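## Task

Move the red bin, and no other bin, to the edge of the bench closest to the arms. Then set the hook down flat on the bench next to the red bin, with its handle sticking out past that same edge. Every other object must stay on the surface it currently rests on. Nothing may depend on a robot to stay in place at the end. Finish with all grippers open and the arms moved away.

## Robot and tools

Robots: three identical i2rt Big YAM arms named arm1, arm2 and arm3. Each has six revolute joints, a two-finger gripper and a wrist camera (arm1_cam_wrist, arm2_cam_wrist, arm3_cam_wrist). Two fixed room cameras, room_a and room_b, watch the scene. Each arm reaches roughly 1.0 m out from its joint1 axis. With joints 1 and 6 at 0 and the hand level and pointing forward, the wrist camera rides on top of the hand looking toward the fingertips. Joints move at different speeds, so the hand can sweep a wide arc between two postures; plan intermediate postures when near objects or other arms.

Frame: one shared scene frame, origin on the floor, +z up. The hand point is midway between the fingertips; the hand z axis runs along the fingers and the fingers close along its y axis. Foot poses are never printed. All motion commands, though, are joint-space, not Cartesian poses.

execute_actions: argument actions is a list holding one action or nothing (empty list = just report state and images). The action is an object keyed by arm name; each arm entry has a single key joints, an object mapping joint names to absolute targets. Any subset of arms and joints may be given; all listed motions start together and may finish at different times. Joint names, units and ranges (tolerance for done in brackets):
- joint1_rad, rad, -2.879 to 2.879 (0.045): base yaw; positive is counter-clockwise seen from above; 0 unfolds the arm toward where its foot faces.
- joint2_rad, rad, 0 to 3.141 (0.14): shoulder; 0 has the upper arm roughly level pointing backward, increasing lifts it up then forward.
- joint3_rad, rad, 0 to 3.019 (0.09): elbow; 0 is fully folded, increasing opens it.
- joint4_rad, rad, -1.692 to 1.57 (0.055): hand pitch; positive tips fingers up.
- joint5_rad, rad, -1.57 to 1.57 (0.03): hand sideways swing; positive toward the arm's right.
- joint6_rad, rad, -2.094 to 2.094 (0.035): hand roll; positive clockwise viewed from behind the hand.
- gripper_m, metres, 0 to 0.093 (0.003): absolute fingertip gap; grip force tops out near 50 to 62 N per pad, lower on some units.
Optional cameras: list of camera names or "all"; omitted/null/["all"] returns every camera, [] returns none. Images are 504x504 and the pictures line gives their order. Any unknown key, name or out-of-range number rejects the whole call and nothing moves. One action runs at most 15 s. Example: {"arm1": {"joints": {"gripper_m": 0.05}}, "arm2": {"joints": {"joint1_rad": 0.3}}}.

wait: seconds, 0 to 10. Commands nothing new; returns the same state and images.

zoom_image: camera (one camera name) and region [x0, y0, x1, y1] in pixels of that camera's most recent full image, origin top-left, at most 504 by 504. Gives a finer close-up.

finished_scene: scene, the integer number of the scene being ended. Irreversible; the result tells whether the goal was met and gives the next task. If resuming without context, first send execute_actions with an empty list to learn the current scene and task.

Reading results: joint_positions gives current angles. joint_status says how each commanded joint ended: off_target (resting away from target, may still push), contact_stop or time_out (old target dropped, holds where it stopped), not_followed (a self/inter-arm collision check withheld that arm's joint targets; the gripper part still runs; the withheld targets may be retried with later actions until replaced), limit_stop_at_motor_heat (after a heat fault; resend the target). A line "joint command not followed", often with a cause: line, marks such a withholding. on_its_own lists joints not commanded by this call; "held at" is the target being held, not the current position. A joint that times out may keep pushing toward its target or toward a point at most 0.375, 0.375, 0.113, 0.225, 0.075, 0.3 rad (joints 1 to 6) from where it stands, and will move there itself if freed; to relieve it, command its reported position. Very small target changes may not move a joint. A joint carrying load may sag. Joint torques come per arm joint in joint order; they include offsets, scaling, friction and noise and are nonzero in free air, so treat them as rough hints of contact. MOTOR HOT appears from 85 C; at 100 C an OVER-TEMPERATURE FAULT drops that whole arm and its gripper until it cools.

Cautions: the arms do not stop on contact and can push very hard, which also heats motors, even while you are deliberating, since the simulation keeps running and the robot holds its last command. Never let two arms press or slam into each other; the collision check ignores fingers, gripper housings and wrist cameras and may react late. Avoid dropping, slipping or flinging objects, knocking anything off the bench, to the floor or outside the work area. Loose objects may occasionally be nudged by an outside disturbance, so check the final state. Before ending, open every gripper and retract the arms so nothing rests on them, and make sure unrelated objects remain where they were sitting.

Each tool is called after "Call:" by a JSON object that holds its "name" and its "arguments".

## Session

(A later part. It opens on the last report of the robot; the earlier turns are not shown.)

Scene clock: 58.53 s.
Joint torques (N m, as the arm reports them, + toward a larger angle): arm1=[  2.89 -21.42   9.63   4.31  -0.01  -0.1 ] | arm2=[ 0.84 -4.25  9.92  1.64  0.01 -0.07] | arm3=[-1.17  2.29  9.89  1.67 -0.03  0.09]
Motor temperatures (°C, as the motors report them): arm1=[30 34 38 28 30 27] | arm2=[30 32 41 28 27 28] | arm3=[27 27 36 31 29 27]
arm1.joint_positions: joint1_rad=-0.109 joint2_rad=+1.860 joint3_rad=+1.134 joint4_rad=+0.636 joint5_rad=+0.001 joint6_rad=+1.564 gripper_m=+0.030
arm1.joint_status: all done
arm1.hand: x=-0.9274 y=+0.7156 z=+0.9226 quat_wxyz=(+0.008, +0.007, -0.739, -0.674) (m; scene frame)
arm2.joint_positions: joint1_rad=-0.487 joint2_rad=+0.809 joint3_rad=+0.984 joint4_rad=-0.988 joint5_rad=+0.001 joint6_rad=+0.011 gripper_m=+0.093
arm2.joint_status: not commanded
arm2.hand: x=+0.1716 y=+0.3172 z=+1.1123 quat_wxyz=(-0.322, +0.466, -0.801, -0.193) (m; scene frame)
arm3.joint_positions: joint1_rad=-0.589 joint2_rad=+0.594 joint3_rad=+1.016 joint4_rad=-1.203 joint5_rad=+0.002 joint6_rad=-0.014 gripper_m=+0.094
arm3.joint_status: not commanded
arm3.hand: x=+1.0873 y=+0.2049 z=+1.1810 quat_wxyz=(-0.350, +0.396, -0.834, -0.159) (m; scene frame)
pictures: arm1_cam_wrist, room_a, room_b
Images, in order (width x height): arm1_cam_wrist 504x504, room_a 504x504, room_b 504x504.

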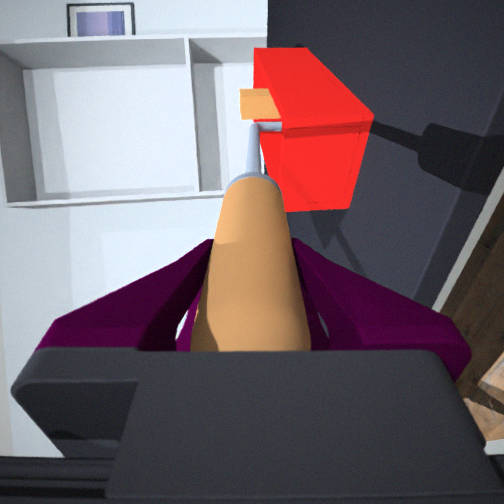

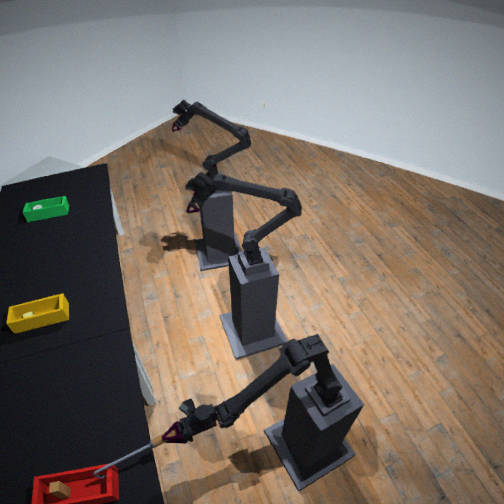

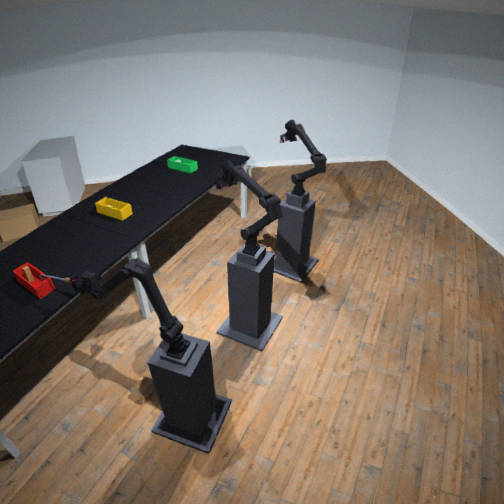

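Call:
{"name": "execute_actions", "arguments": {"actions": [{"arm1":{"joints":{"joint2_rad":1.58,"joint3_rad":0.85,"joint4_rad":0.70}}}], "cameras": ["arm1_cam_wrist","room_a","room_b"]}}

Scene clock: 59.77 s.
Joint torques (N m, as the arm reports them, + toward a larger angle): arm1=[  2.87 -15.69   9.04   4.36  -0.02  -0.1 ] | arm2=[ 0.94 -4.56  9.85  1.61 -0.01 -0.06] | arm3=[-1.06  1.79  9.75  1.62 -0.02  0.11]
Motor temperatures (°C, as the motors report them): arm1=[30 34 38 28 30 27] | arm2=[30 32 41 28 27 28] | arm3=[27 27 36 31 29 27]
arm1.joint_positions: joint1_rad=-0.109 joint2_rad=+1.605 joint3_rad=+0.828 joint4_rad=+0.647 joint5_rad=+0.001 joint6_rad=+1.564 gripper_m=+0.030
arm1.joint_status: all done
arm1.hand: x=-0.9250 y=+0.6091 z=+0.9319 quat_wxyz=(+0.008, +0.007, -0.752, -0.659) (m; scene frame)
arm2.joint_positions: joint1_rad=-0.487 joint2_rad=+0.809 joint3_rad=+0.984 joint4_rad=-0.988 joint5_rad=+0.001 joint6_rad=+0.011 gripper_m=+0.093
arm2.joint_status: not commanded
arm2.hand: x=+0.1716 y=+0.3172 z=+1.1123 quat_wxyz=(-0.322, +0.466, -0.801, -0.193) (m; scene frame)
arm3.joint_positions: joint1_rad=-0.589 joint2_rad=+0.594 joint3_rad=+1.016 joint4_rad=-1.203 joint5_rad=+0.002 joint6_rad=-0.014 gripper_m=+0.094
arm3.joint_status: not commanded
arm3.hand: x=+1.0873 y=+0.2049 z=+1.1810 quat_wxyz=(-0.350, +0.396, -0.834, -0.159) (m; scene frame)
pictures: arm1_cam_wrist, room_a, room_b
Images, in order (width x height): arm1_cam_wrist 504x504, room_a 504x504, room_b 504x504.

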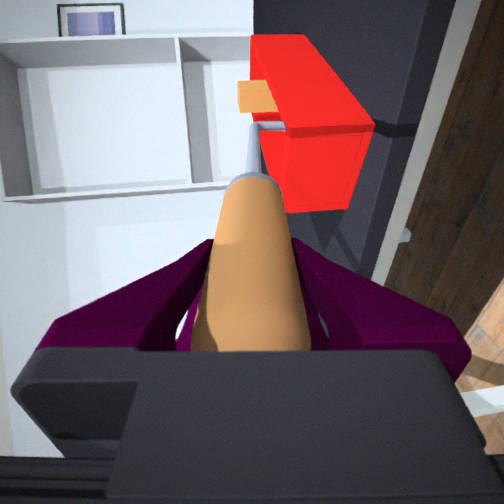

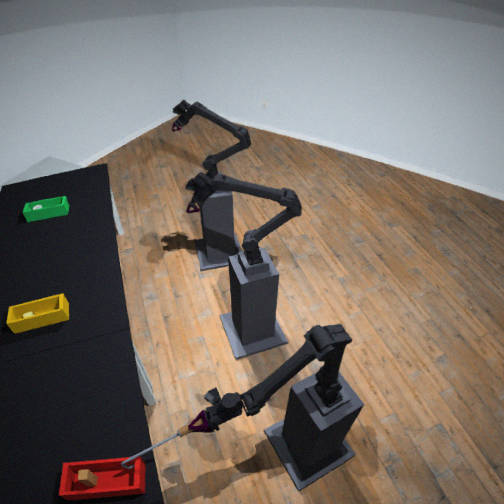

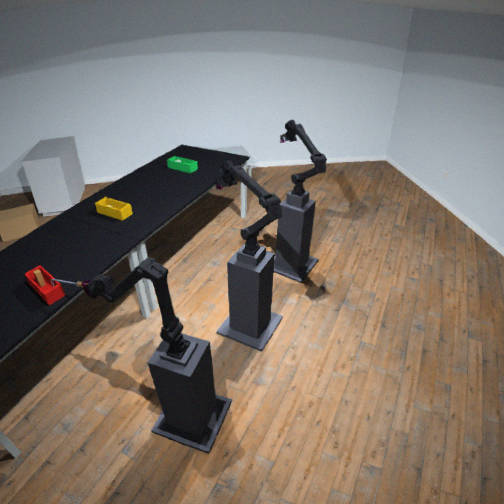

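Call:
{"name": "execute_actions", "arguments": {"actions": [{"arm1":{"joints":{"joint2_rad":1.44,"joint3_rad":0.70,"joint4_rad":0.70}}}], "cameras": ["arm1_cam_wrist","room_a","room_b"]}}

Scene clock: 60.90 s.
Joint torques (N m, as the arm reports them, + toward a larger angle): arm1=[  2.68 -13.02   9.62   4.11  -0.02  -0.09] | arm2=[ 0.71 -4.47  9.92  1.62 -0.02 -0.06] | arm3=[-1.12  2.4   9.59  1.72 -0.02  0.13]
Motor temperatures (°C, as the motors report them): arm1=[30 34 38 28 30 27] | arm2=[30 32 41 28 27 28] | arm3=[27 27 36 31 29 27]
arm1.joint_positions: joint1_rad=-0.109 joint2_rad=+1.471 joint3_rad=+0.668 joint4_rad=+0.651 joint5_rad=+0.001 joint6_rad=+1.564 gripper_m=+0.030
arm1.joint_status: all done
arm1.hand: x=-0.9237 y=+0.5504 z=+0.9268 quat_wxyz=(+0.008, +0.008, -0.759, -0.651) (m; scene frame)
arm2.joint_positions: joint1_rad=-0.487 joint2_rad=+0.809 joint3_rad=+0.984 joint4_rad=-0.988 joint5_rad=+0.001 joint6_rad=+0.011 gripper_m=+0.093
arm2.joint_status: not commanded
arm2.hand: x=+0.1716 y=+0.3172 z=+1.1123 quat_wxyz=(-0.322, +0.466, -0.801, -0.193) (m; scene frame)
arm3.joint_positions: joint1_rad=-0.589 joint2_rad=+0.594 joint3_rad=+1.016 joint4_rad=-1.203 joint5_rad=+0.002 joint6_rad=-0.014 gripper_m=+0.094
arm3.joint_status: not commanded
arm3.hand: x=+1.0873 y=+0.2049 z=+1.1810 quat_wxyz=(-0.350, +0.396, -0.834, -0.159) (m; scene frame)
pictures: arm1_cam_wrist, room_a, room_b
Images, in order (width x height): arm1_cam_wrist 504x504, room_a 504x504, room_b 504x504.

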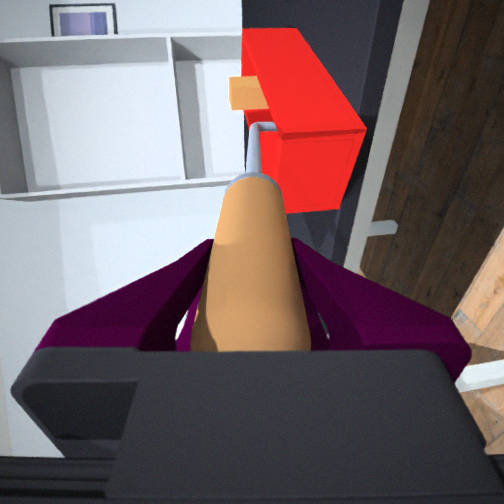

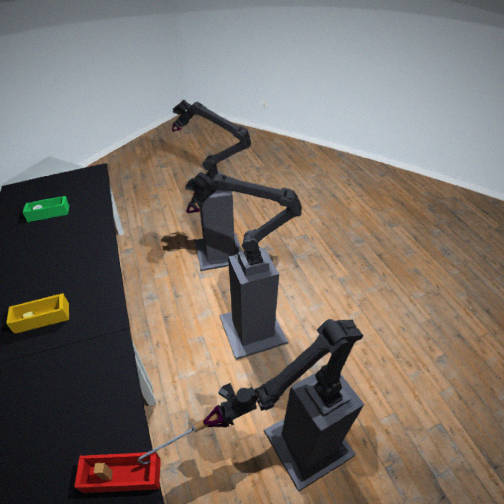

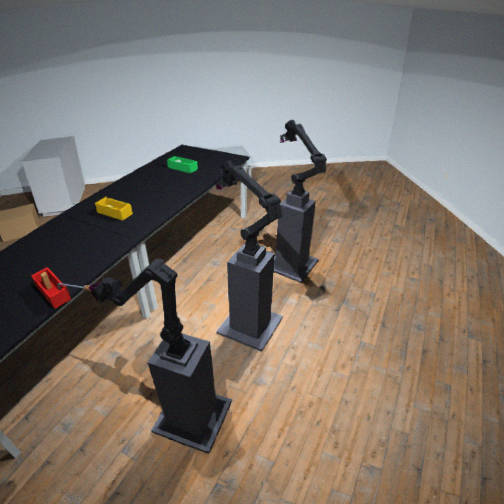

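Call:
{"name": "execute_actions", "arguments": {"actions": [{"arm1":{"joints":{"joint2_rad":1.50,"joint3_rad":0.78,"joint4_rad":1.05}}}], "cameras": ["arm1_cam_wrist","room_a"]}}

Scene clock: 65.47 s.
Joint torques (N m, as the arm reports them, + toward a larger angle): arm1=[  2.67 -14.26  11.62   4.41  -0.04  -0.09] | arm2=[ 0.9  -4.07  9.97  1.65 -0.03 -0.06] | arm3=[-1.2   2.75  9.65  1.59 -0.02  0.05]
Motor temperatures (°C, as the motors report them): arm1=[30 33 38 29 30 27] | arm2=[30 32 41 28 27 28] | arm3=[27 27 36 31 29 27]
arm1.joint_positions: joint1_rad=-0.109 joint2_rad=+1.527 joint3_rad=+0.717 joint4_rad=+0.994 joint5_rad=+0.001 joint6_rad=+1.564 gripper_m=+0.030
arm1.joint_status: joint4_rad time_out (moved +0.343 of +0.399); the others done
arm1.on_its_own: joint4_rad reads +0.994 and still pushes toward +1.050 since a time_out
arm1.hand: x=-0.9234 y=+0.5686 z=+1.0045 quat_wxyz=(+0.008, +0.005, -0.640, -0.768) (m; scene frame)
arm2.joint_positions: joint1_rad=-0.487 joint2_rad=+0.809 joint3_rad=+0.984 joint4_rad=-0.988 joint5_rad=+0.001 joint6_rad=+0.011 gripper_m=+0.093
arm2.joint_status: not commanded
arm2.hand: x=+0.1716 y=+0.3172 z=+1.1123 quat_wxyz=(-0.322, +0.466, -0.801, -0.193) (m; scene frame)
arm3.joint_positions: joint1_rad=-0.589 joint2_rad=+0.594 joint3_rad=+1.016 joint4_rad=-1.203 joint5_rad=+0.002 joint6_rad=-0.014 gripper_m=+0.094
arm3.joint_status: not commanded
arm3.hand: x=+1.0873 y=+0.2049 z=+1.1810 quat_wxyz=(-0.350, +0.396, -0.834, -0.159) (m; scene frame)
pictures: arm1_cam_wrist, room_a
Images, in order (width x height): arm1_cam_wrist 504x504, room_a 504x504.

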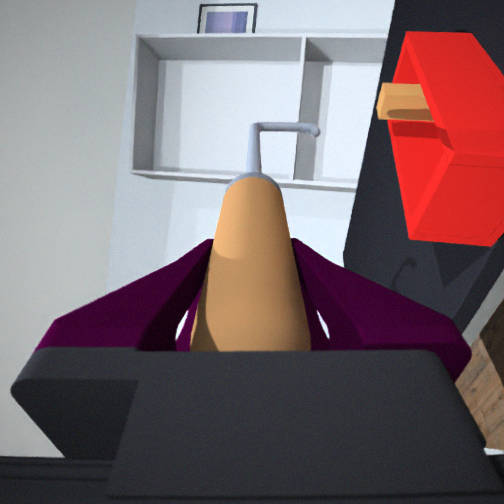

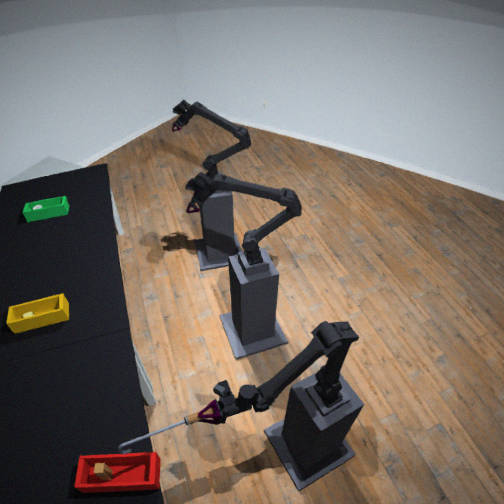

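Call:
{"name": "execute_actions", "arguments": {"actions": [{"arm1":{"joints":{"joint1_rad":-0.5,"joint4_rad":0.95,"joint5_rad":-0.36}}}], "cameras": []}}

Call:
{"name": "execute_actions", "arguments": {"actions": [{"arm1":{"joints":{"joint1_rad":-0.43,"joint2_rad":2.12,"joint3_rad":1.5,"joint4_rad":0.75,"joint5_rad":-0.29}}}], "cameras": ["arm1_cam_wrist","room_a"]}}

Scene clock: 66.87 s.
Joint torques (N m, as the arm reports them, + toward a larger angle): arm1=[  3.2  -14.07  11.84   2.67   0.14  -0.1 ] | arm2=[ 1.15 -4.4   9.91  1.64 -0.01 -0.06] | arm3=[-1.5   2.2   9.78  1.63 -0.02  0.02]
Motor temperatures (°C, as the motors report them): arm1=[30 33 38 29 30 27] | arm2=[30 32 42 28 27 28] | arm3=[27 27 36 31 29 27]
arm1.joint_positions: joint1_rad=-0.511 joint2_rad=+1.527 joint3_rad=+0.717 joint4_rad=+0.935 joint5_rad=-0.362 joint6_rad=+1.564 gripper_m=+0.030
arm1.joint_status: all done
arm1.hand: x=-0.7565 y=+0.5417 z=+0.9873 quat_wxyz=(-0.022, +0.008, -0.666, -0.746) (m; scene frame)
arm2.joint_positions: joint1_rad=-0.487 joint2_rad=+0.809 joint3_rad=+0.984 joint4_rad=-0.988 joint5_rad=+0.001 joint6_rad=+0.011 gripper_m=+0.093
arm2.joint_status: not commanded
arm2.hand: x=+0.1716 y=+0.3172 z=+1.1123 quat_wxyz=(-0.322, +0.466, -0.801, -0.193) (m; scene frame)
arm3.joint_positions: joint1_rad=-0.589 joint2_rad=+0.594 joint3_rad=+1.016 joint4_rad=-1.203 joint5_rad=+0.002 joint6_rad=-0.014 gripper_m=+0.094
arm3.joint_status: not commanded
arm3.hand: x=+1.0873 y=+0.2049 z=+1.1810 quat_wxyz=(-0.350, +0.396, -0.834, -0.159) (m; scene frame)
pictures: none
No camera images: the call's "cameras" was empty. Leave "cameras" out to get every camera's image.

Scene clock: 68.40 s.
Joint torques (N m, as the arm reports them, + toward a larger angle): arm1=[  3.02 -25.38  12.63   2.88   0.01  -0.13] | arm2=[ 0.95 -4.12  9.88  1.6   0.   -0.06] | arm3=[-0.98  1.99  9.69  1.6   0.    0.06]
Motor temperatures (°C, as the motors report them): arm1=[30 33 38 29 30 27] | arm2=[30 32 42 28 27 28] | arm3=[27 27 36 31 29 27]
arm1.joint_positions: joint1_rad=-0.431 joint2_rad=+2.145 joint3_rad=+1.433 joint4_rad=+0.731 joint5_rad=-0.290 joint6_rad=+1.566 gripper_m=+0.030
arm1.joint_status: all done
arm1.hand: x=-0.7194 y=+0.7809 z=+0.8890 quat_wxyz=(-0.004, -0.003, -0.701, -0.713) (m; scene frame)
arm2.joint_positions: joint1_rad=-0.487 joint2_rad=+0.809 joint3_rad=+0.984 joint4_rad=-0.988 joint5_rad=+0.001 joint6_rad=+0.011 gripper_m=+0.093
arm2.joint_status: not commanded
arm2.hand: x=+0.1716 y=+0.3172 z=+1.1123 quat_wxyz=(-0.322, +0.466, -0.801, -0.193) (m; scene frame)
arm3.joint_positions: joint1_rad=-0.589 joint2_rad=+0.594 joint3_rad=+1.016 joint4_rad=-1.203 joint5_rad=+0.002 joint6_rad=-0.014 gripper_m=+0.094
arm3.joint_status: not commanded
arm3.hand: x=+1.0873 y=+0.2049 z=+1.1810 quat_wxyz=(-0.350, +0.396, -0.834, -0.159) (m; scene frame)
pictures: arm1_cam_wrist, room_a
Images, in order (width x height): arm1_cam_wrist 504x504, room_a 504x504.

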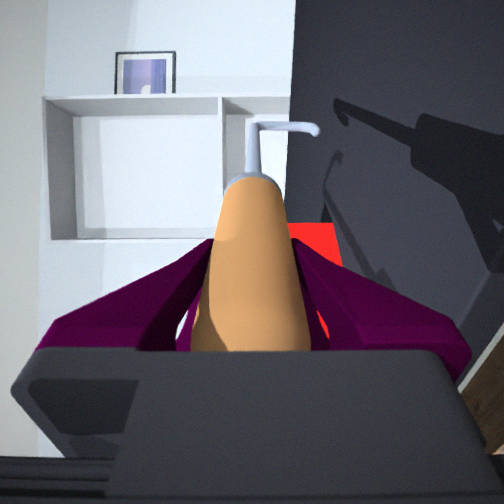

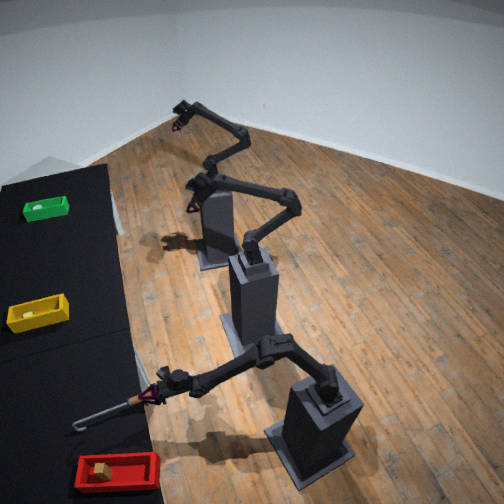

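Roll flat, then lower.

Call:
{"name": "execute_actions", "arguments": {"actions": [{"arm1":{"joints":{"joint2_rad":2.22,"joint4_rad":0.8,"joint6_rad":0}}}], "cameras": []}}

Call:
{"name": "execute_actions", "arguments": {"actions": [{"arm1":{"joints":{"joint2_rad":2.29,"joint4_rad":0.9}}}], "cameras": ["arm1_cam_wrist","room_a"]}}

Scene clock: 70.77 s.
Joint torques (N m, as the arm reports them, + toward a larger angle): arm1=[  2.16 -24.85  10.89   2.71   0.13  -0.21] | arm2=[ 0.96 -4.57  9.96  1.58  0.   -0.06] | arm3=[-1.15  2.12  9.75  1.68 -0.03  0.07]
Motor temperatures (°C, as the motors report them): arm1=[30 34 38 29 30 27] | arm2=[30 31 42 28 27 28] | arm3=[27 27 36 31 29 27]
arm1.joint_positions: joint1_rad=-0.431 joint2_rad=+2.233 joint3_rad=+1.449 joint4_rad=+0.784 joint5_rad=-0.292 joint6_rad=+0.013 gripper_m=+0.030
arm1.joint_status: all done
arm1.hand: x=-0.7187 y=+0.7858 z=+0.8405 quat_wxyz=(-0.496, +0.493, -0.508, -0.503) (m; scene frame)
arm2.joint_positions: joint1_rad=-0.487 joint2_rad=+0.809 joint3_rad=+0.984 joint4_rad=-0.988 joint5_rad=+0.001 joint6_rad=+0.011 gripper_m=+0.093
arm2.joint_status: not commanded
arm2.hand: x=+0.1716 y=+0.3172 z=+1.1123 quat_wxyz=(-0.322, +0.466, -0.801, -0.193) (m; scene frame)
arm3.joint_positions: joint1_rad=-0.589 joint2_rad=+0.594 joint3_rad=+1.016 joint4_rad=-1.203 joint5_rad=+0.002 joint6_rad=-0.014 gripper_m=+0.094
arm3.joint_status: not commanded
arm3.hand: x=+1.0873 y=+0.2049 z=+1.1810 quat_wxyz=(-0.350, +0.396, -0.834, -0.159) (m; scene frame)
pictures: none
No camera images: the call's "cameras" was empty. Leave "cameras" out to get every camera's image.

Scene clock: 71.60 s.
Joint torques (N m, as the arm reports them, + toward a larger angle): arm1=[  2.   -24.56  10.62   3.51   0.12  -0.1 ] | arm2=[ 1.03 -4.06  9.92  1.55 -0.01 -0.07] | arm3=[-1.09  1.91  9.72  1.63 -0.04  0.06]
Motor temperatures (°C, as the motors report them): arm1=[30 34 38 29 30 27] | arm2=[30 31 42 28 27 28] | arm3=[27 27 36 31 29 27]
arm1.joint_positions: joint1_rad=-0.431 joint2_rad=+2.300 joint3_rad=+1.451 joint4_rad=+0.864 joint5_rad=-0.292 joint6_rad=+0.003 gripper_m=+0.030
arm1.joint_status: all done
arm1.hand: x=-0.7195 y=+0.7841 z=+0.8071 quat_wxyz=(-0.503, +0.493, -0.501, -0.503) (m; scene frame)
arm2.joint_positions: joint1_rad=-0.487 joint2_rad=+0.809 joint3_rad=+0.984 joint4_rad=-0.988 joint5_rad=+0.001 joint6_rad=+0.011 gripper_m=+0.093
arm2.joint_status: not commanded
arm2.hand: x=+0.1716 y=+0.3172 z=+1.1123 quat_wxyz=(-0.322, +0.466, -0.801, -0.193) (m; scene frame)
arm3.joint_positions: joint1_rad=-0.589 joint2_rad=+0.594 joint3_rad=+1.016 joint4_rad=-1.203 joint5_rad=+0.002 joint6_rad=-0.014 gripper_m=+0.094
arm3.joint_status: not commanded
arm3.hand: x=+1.0873 y=+0.2049 z=+1.1810 quat_wxyz=(-0.350, +0.396, -0.834, -0.159) (m; scene frame)
pictures: arm1_cam_wrist, room_a
Images, in order (width x height): arm1_cam_wrist 504x504, room_a 504x504.

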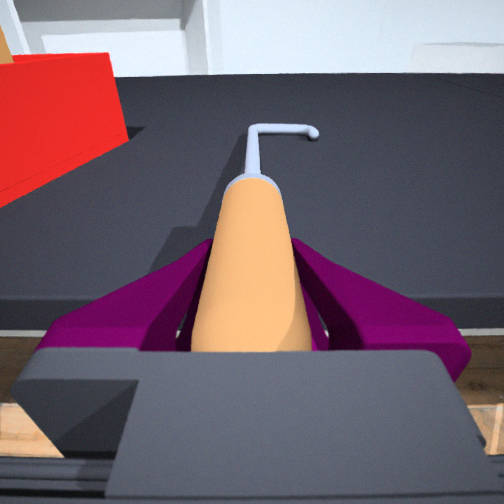

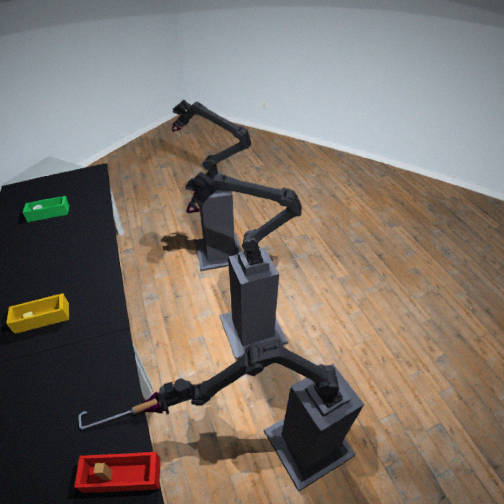

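Call:
{"name": "execute_actions", "arguments": {"actions": [{"arm1":{"joints":{"joint2_rad":2.35,"joint3_rad":1.53,"joint4_rad":0.86}}}], "cameras": []}}

Call:
{"name": "execute_actions", "arguments": {"actions": [{"arm1":{"joints":{"gripper_m":0.093}}}], "cameras": ["arm1_cam_wrist"]}}

Scene clock: 72.63 s.
Joint torques (N m, as the arm reports them, + toward a larger angle): arm1=[  2.27 -22.75  10.     1.84   0.13  -0.03] | arm2=[ 1.3  -4.35  9.93  1.62 -0.01 -0.1 ] | arm3=[-1.19  2.49  9.76  1.69 -0.03  0.08]
Motor temperatures (°C, as the motors report them): arm1=[30 34 38 29 30 27] | arm2=[30 31 42 28 27 28] | arm3=[27 27 36 31 29 27]
arm1.joint_positions: joint1_rad=-0.431 joint2_rad=+2.335 joint3_rad=+1.487 joint4_rad=+0.864 joint5_rad=-0.292 joint6_rad=-0.003 gripper_m=+0.030
arm1.joint_status: all done
arm1.hand: x=-0.7171 y=+0.7922 z=+0.7966 quat_wxyz=(-0.505, +0.494, -0.499, -0.502) (m; scene frame)
arm2.joint_positions: joint1_rad=-0.487 joint2_rad=+0.809 joint3_rad=+0.984 joint4_rad=-0.988 joint5_rad=+0.001 joint6_rad=+0.011 gripper_m=+0.093
arm2.joint_status: not commanded
arm2.hand: x=+0.1716 y=+0.3172 z=+1.1123 quat_wxyz=(-0.322, +0.466, -0.801, -0.193) (m; scene frame)
arm3.joint_positions: joint1_rad=-0.589 joint2_rad=+0.594 joint3_rad=+1.016 joint4_rad=-1.203 joint5_rad=+0.002 joint6_rad=-0.014 gripper_m=+0.094
arm3.joint_status: not commanded
arm3.hand: x=+1.0873 y=+0.2049 z=+1.1810 quat_wxyz=(-0.350, +0.396, -0.834, -0.159) (m; scene frame)
pictures: none
No camera images: the call's "cameras" was empty. Leave "cameras" out to get every camera's image.

Scene clock: 73.33 s.
Joint torques (N m, as the arm reports them, + toward a larger angle): arm1=[  2.12 -23.34   9.6    1.89   0.13  -0.02] | arm2=[ 0.9  -4.14 10.    1.63 -0.02 -0.07] | arm3=[-1.19  2.02  9.66  1.53 -0.08  0.07]
Motor temperatures (°C, as the motors report them): arm1=[30 34 38 29 30 27] | arm2=[30 31 42 28 27 28] | arm3=[27 27 36 31 29 27]
arm1.joint_positions: joint1_rad=-0.431 joint2_rad=+2.335 joint3_rad=+1.493 joint4_rad=+0.864 joint5_rad=-0.292 joint6_rad=-0.003 gripper_m=+0.093
arm1.joint_status: all done
arm1.hand: x=-0.7166 y=+0.7937 z=+0.7992 quat_wxyz=(-0.506, +0.493, -0.497, -0.503) (m; scene frame)
arm2.joint_positions: joint1_rad=-0.487 joint2_rad=+0.809 joint3_rad=+0.984 joint4_rad=-0.988 joint5_rad=+0.001 joint6_rad=+0.011 gripper_m=+0.093
arm2.joint_status: not commanded
arm2.hand: x=+0.1716 y=+0.3172 z=+1.1123 quat_wxyz=(-0.322, +0.466, -0.801, -0.193) (m; scene frame)
arm3.joint_positions: joint1_rad=-0.589 joint2_rad=+0.594 joint3_rad=+1.016 joint4_rad=-1.203 joint5_rad=+0.002 joint6_rad=-0.014 gripper_m=+0.094
arm3.joint_status: not commanded
arm3.hand: x=+1.0873 y=+0.2049 z=+1.1810 quat_wxyz=(-0.350, +0.396, -0.834, -0.159) (m; scene frame)
pictures: arm1_cam_wrist
Images, in order (width x height): arm1_cam_wrist 504x504.

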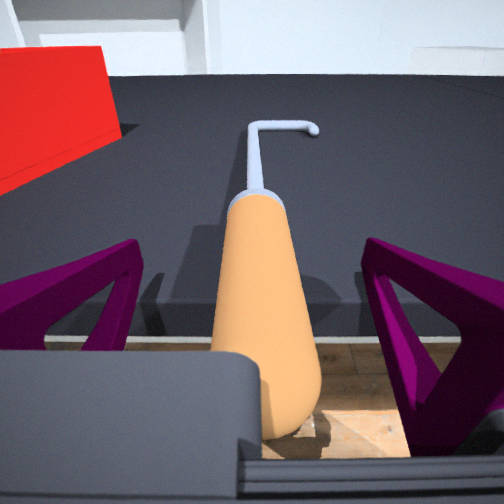

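Back straight off.

Call:
{"name": "execute_actions", "arguments": {"actions": [{"arm1":{"joints":{"joint1_rad":-0.55,"joint2_rad":2.0,"joint3_rad":0.95,"joint4_rad":1.03,"joint5_rad":-0.41}}}], "cameras": []}}

Call:
{"name": "execute_actions", "arguments": {"actions": [{"arm1":{"joints":{"joint2_rad":1.0,"joint3_rad":1.0,"joint4_rad":-0.5,"joint5_rad":0}}}], "cameras": ["room_a","room_b"]}}

Scene clock: 74.97 s.
Joint torques (N m, as the arm reports them, + toward a larger angle): arm1=[  2.96 -16.54   6.1    2.33  -0.09  -0.02] | arm2=[ 0.82 -4.53  9.9   1.59 -0.02 -0.06] | arm3=[-0.92  2.11  9.78  1.82 -0.04  0.09]
Motor temperatures (°C, as the motors report them): arm1=[30 34 38 28 30 27] | arm2=[30 31 42 28 27 28] | arm3=[27 27 36 31 29 27]
arm1.joint_positions: joint1_rad=-0.561 joint2_rad=+1.992 joint3_rad=+0.941 joint4_rad=+1.021 joint5_rad=-0.408 joint6_rad=-0.003 gripper_m=+0.093
arm1.joint_status: all done
arm1.hand: x=-0.6994 y=+0.6185 z=+0.8328 quat_wxyz=(-0.494, +0.497, -0.517, -0.492) (m; scene frame)
arm2.joint_positions: joint1_rad=-0.487 joint2_rad=+0.809 joint3_rad=+0.984 joint4_rad=-0.988 joint5_rad=+0.001 joint6_rad=+0.011 gripper_m=+0.093
arm2.joint_status: not commanded
arm2.hand: x=+0.1716 y=+0.3172 z=+1.1123 quat_wxyz=(-0.322, +0.466, -0.801, -0.193) (m; scene frame)
arm3.joint_positions: joint1_rad=-0.589 joint2_rad=+0.594 joint3_rad=+1.016 joint4_rad=-1.203 joint5_rad=+0.002 joint6_rad=-0.014 gripper_m=+0.094
arm3.joint_status: not commanded
arm3.hand: x=+1.0873 y=+0.2049 z=+1.1810 quat_wxyz=(-0.350, +0.396, -0.834, -0.159) (m; scene frame)
pictures: none
No camera images: the call's "cameras" was empty. Leave "cameras" out to get every camera's image.

Scene clock: 76.80 s.
Joint torques (N m, as the arm reports them, + toward a larger angle): arm1=[ 2.87 -5.2  11.1   1.33  0.17 -0.03] | arm2=[ 0.85 -4.1   9.9   1.69 -0.03 -0.06] | arm3=[-1.31  2.17  9.56  1.6  -0.05  0.05]
Motor temperatures (°C, as the motors report them): arm1=[30 33 38 28 30 27] | arm2=[30 31 42 28 27 28] | arm3=[27 27 36 31 29 27]
arm1.joint_positions: joint1_rad=-0.561 joint2_rad=+0.991 joint3_rad=+0.983 joint4_rad=-0.484 joint5_rad=-0.003 joint6_rad=-0.003 gripper_m=+0.093
arm1.joint_status: all done
arm1.hand: x=-0.7150 y=+0.4176 z=+1.0888 quat_wxyz=(-0.429, +0.464, -0.723, -0.280) (m; scene frame)
arm2.joint_positions: joint1_rad=-0.487 joint2_rad=+0.809 joint3_rad=+0.984 joint4_rad=-0.988 joint5_rad=+0.001 joint6_rad=+0.011 gripper_m=+0.093
arm2.joint_status: not commanded
arm2.hand: x=+0.1716 y=+0.3172 z=+1.1123 quat_wxyz=(-0.322, +0.466, -0.801, -0.193) (m; scene frame)
arm3.joint_positions: joint1_rad=-0.589 joint2_rad=+0.594 joint3_rad=+1.016 joint4_rad=-1.203 joint5_rad=+0.002 joint6_rad=-0.014 gripper_m=+0.094
arm3.joint_status: not commanded
arm3.hand: x=+1.0873 y=+0.2049 z=+1.1810 quat_wxyz=(-0.350, +0.396, -0.834, -0.159) (m; scene frame)
pictures: room_a, room_b
Images, in order (width x height): room_a 504x504, room_b 504x504.

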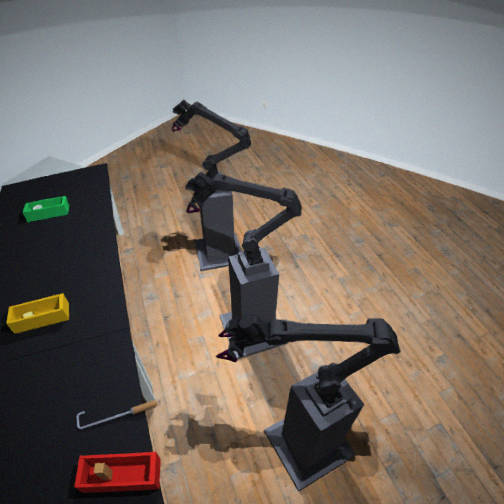

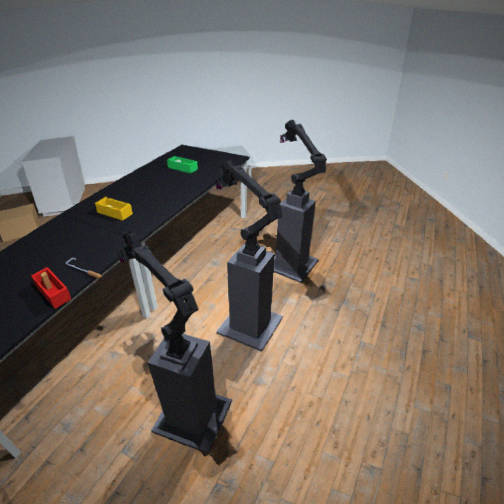

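Call:
{"name": "finished_scene", "arguments": {"scene": 1}}

The scene is finished: the task was done.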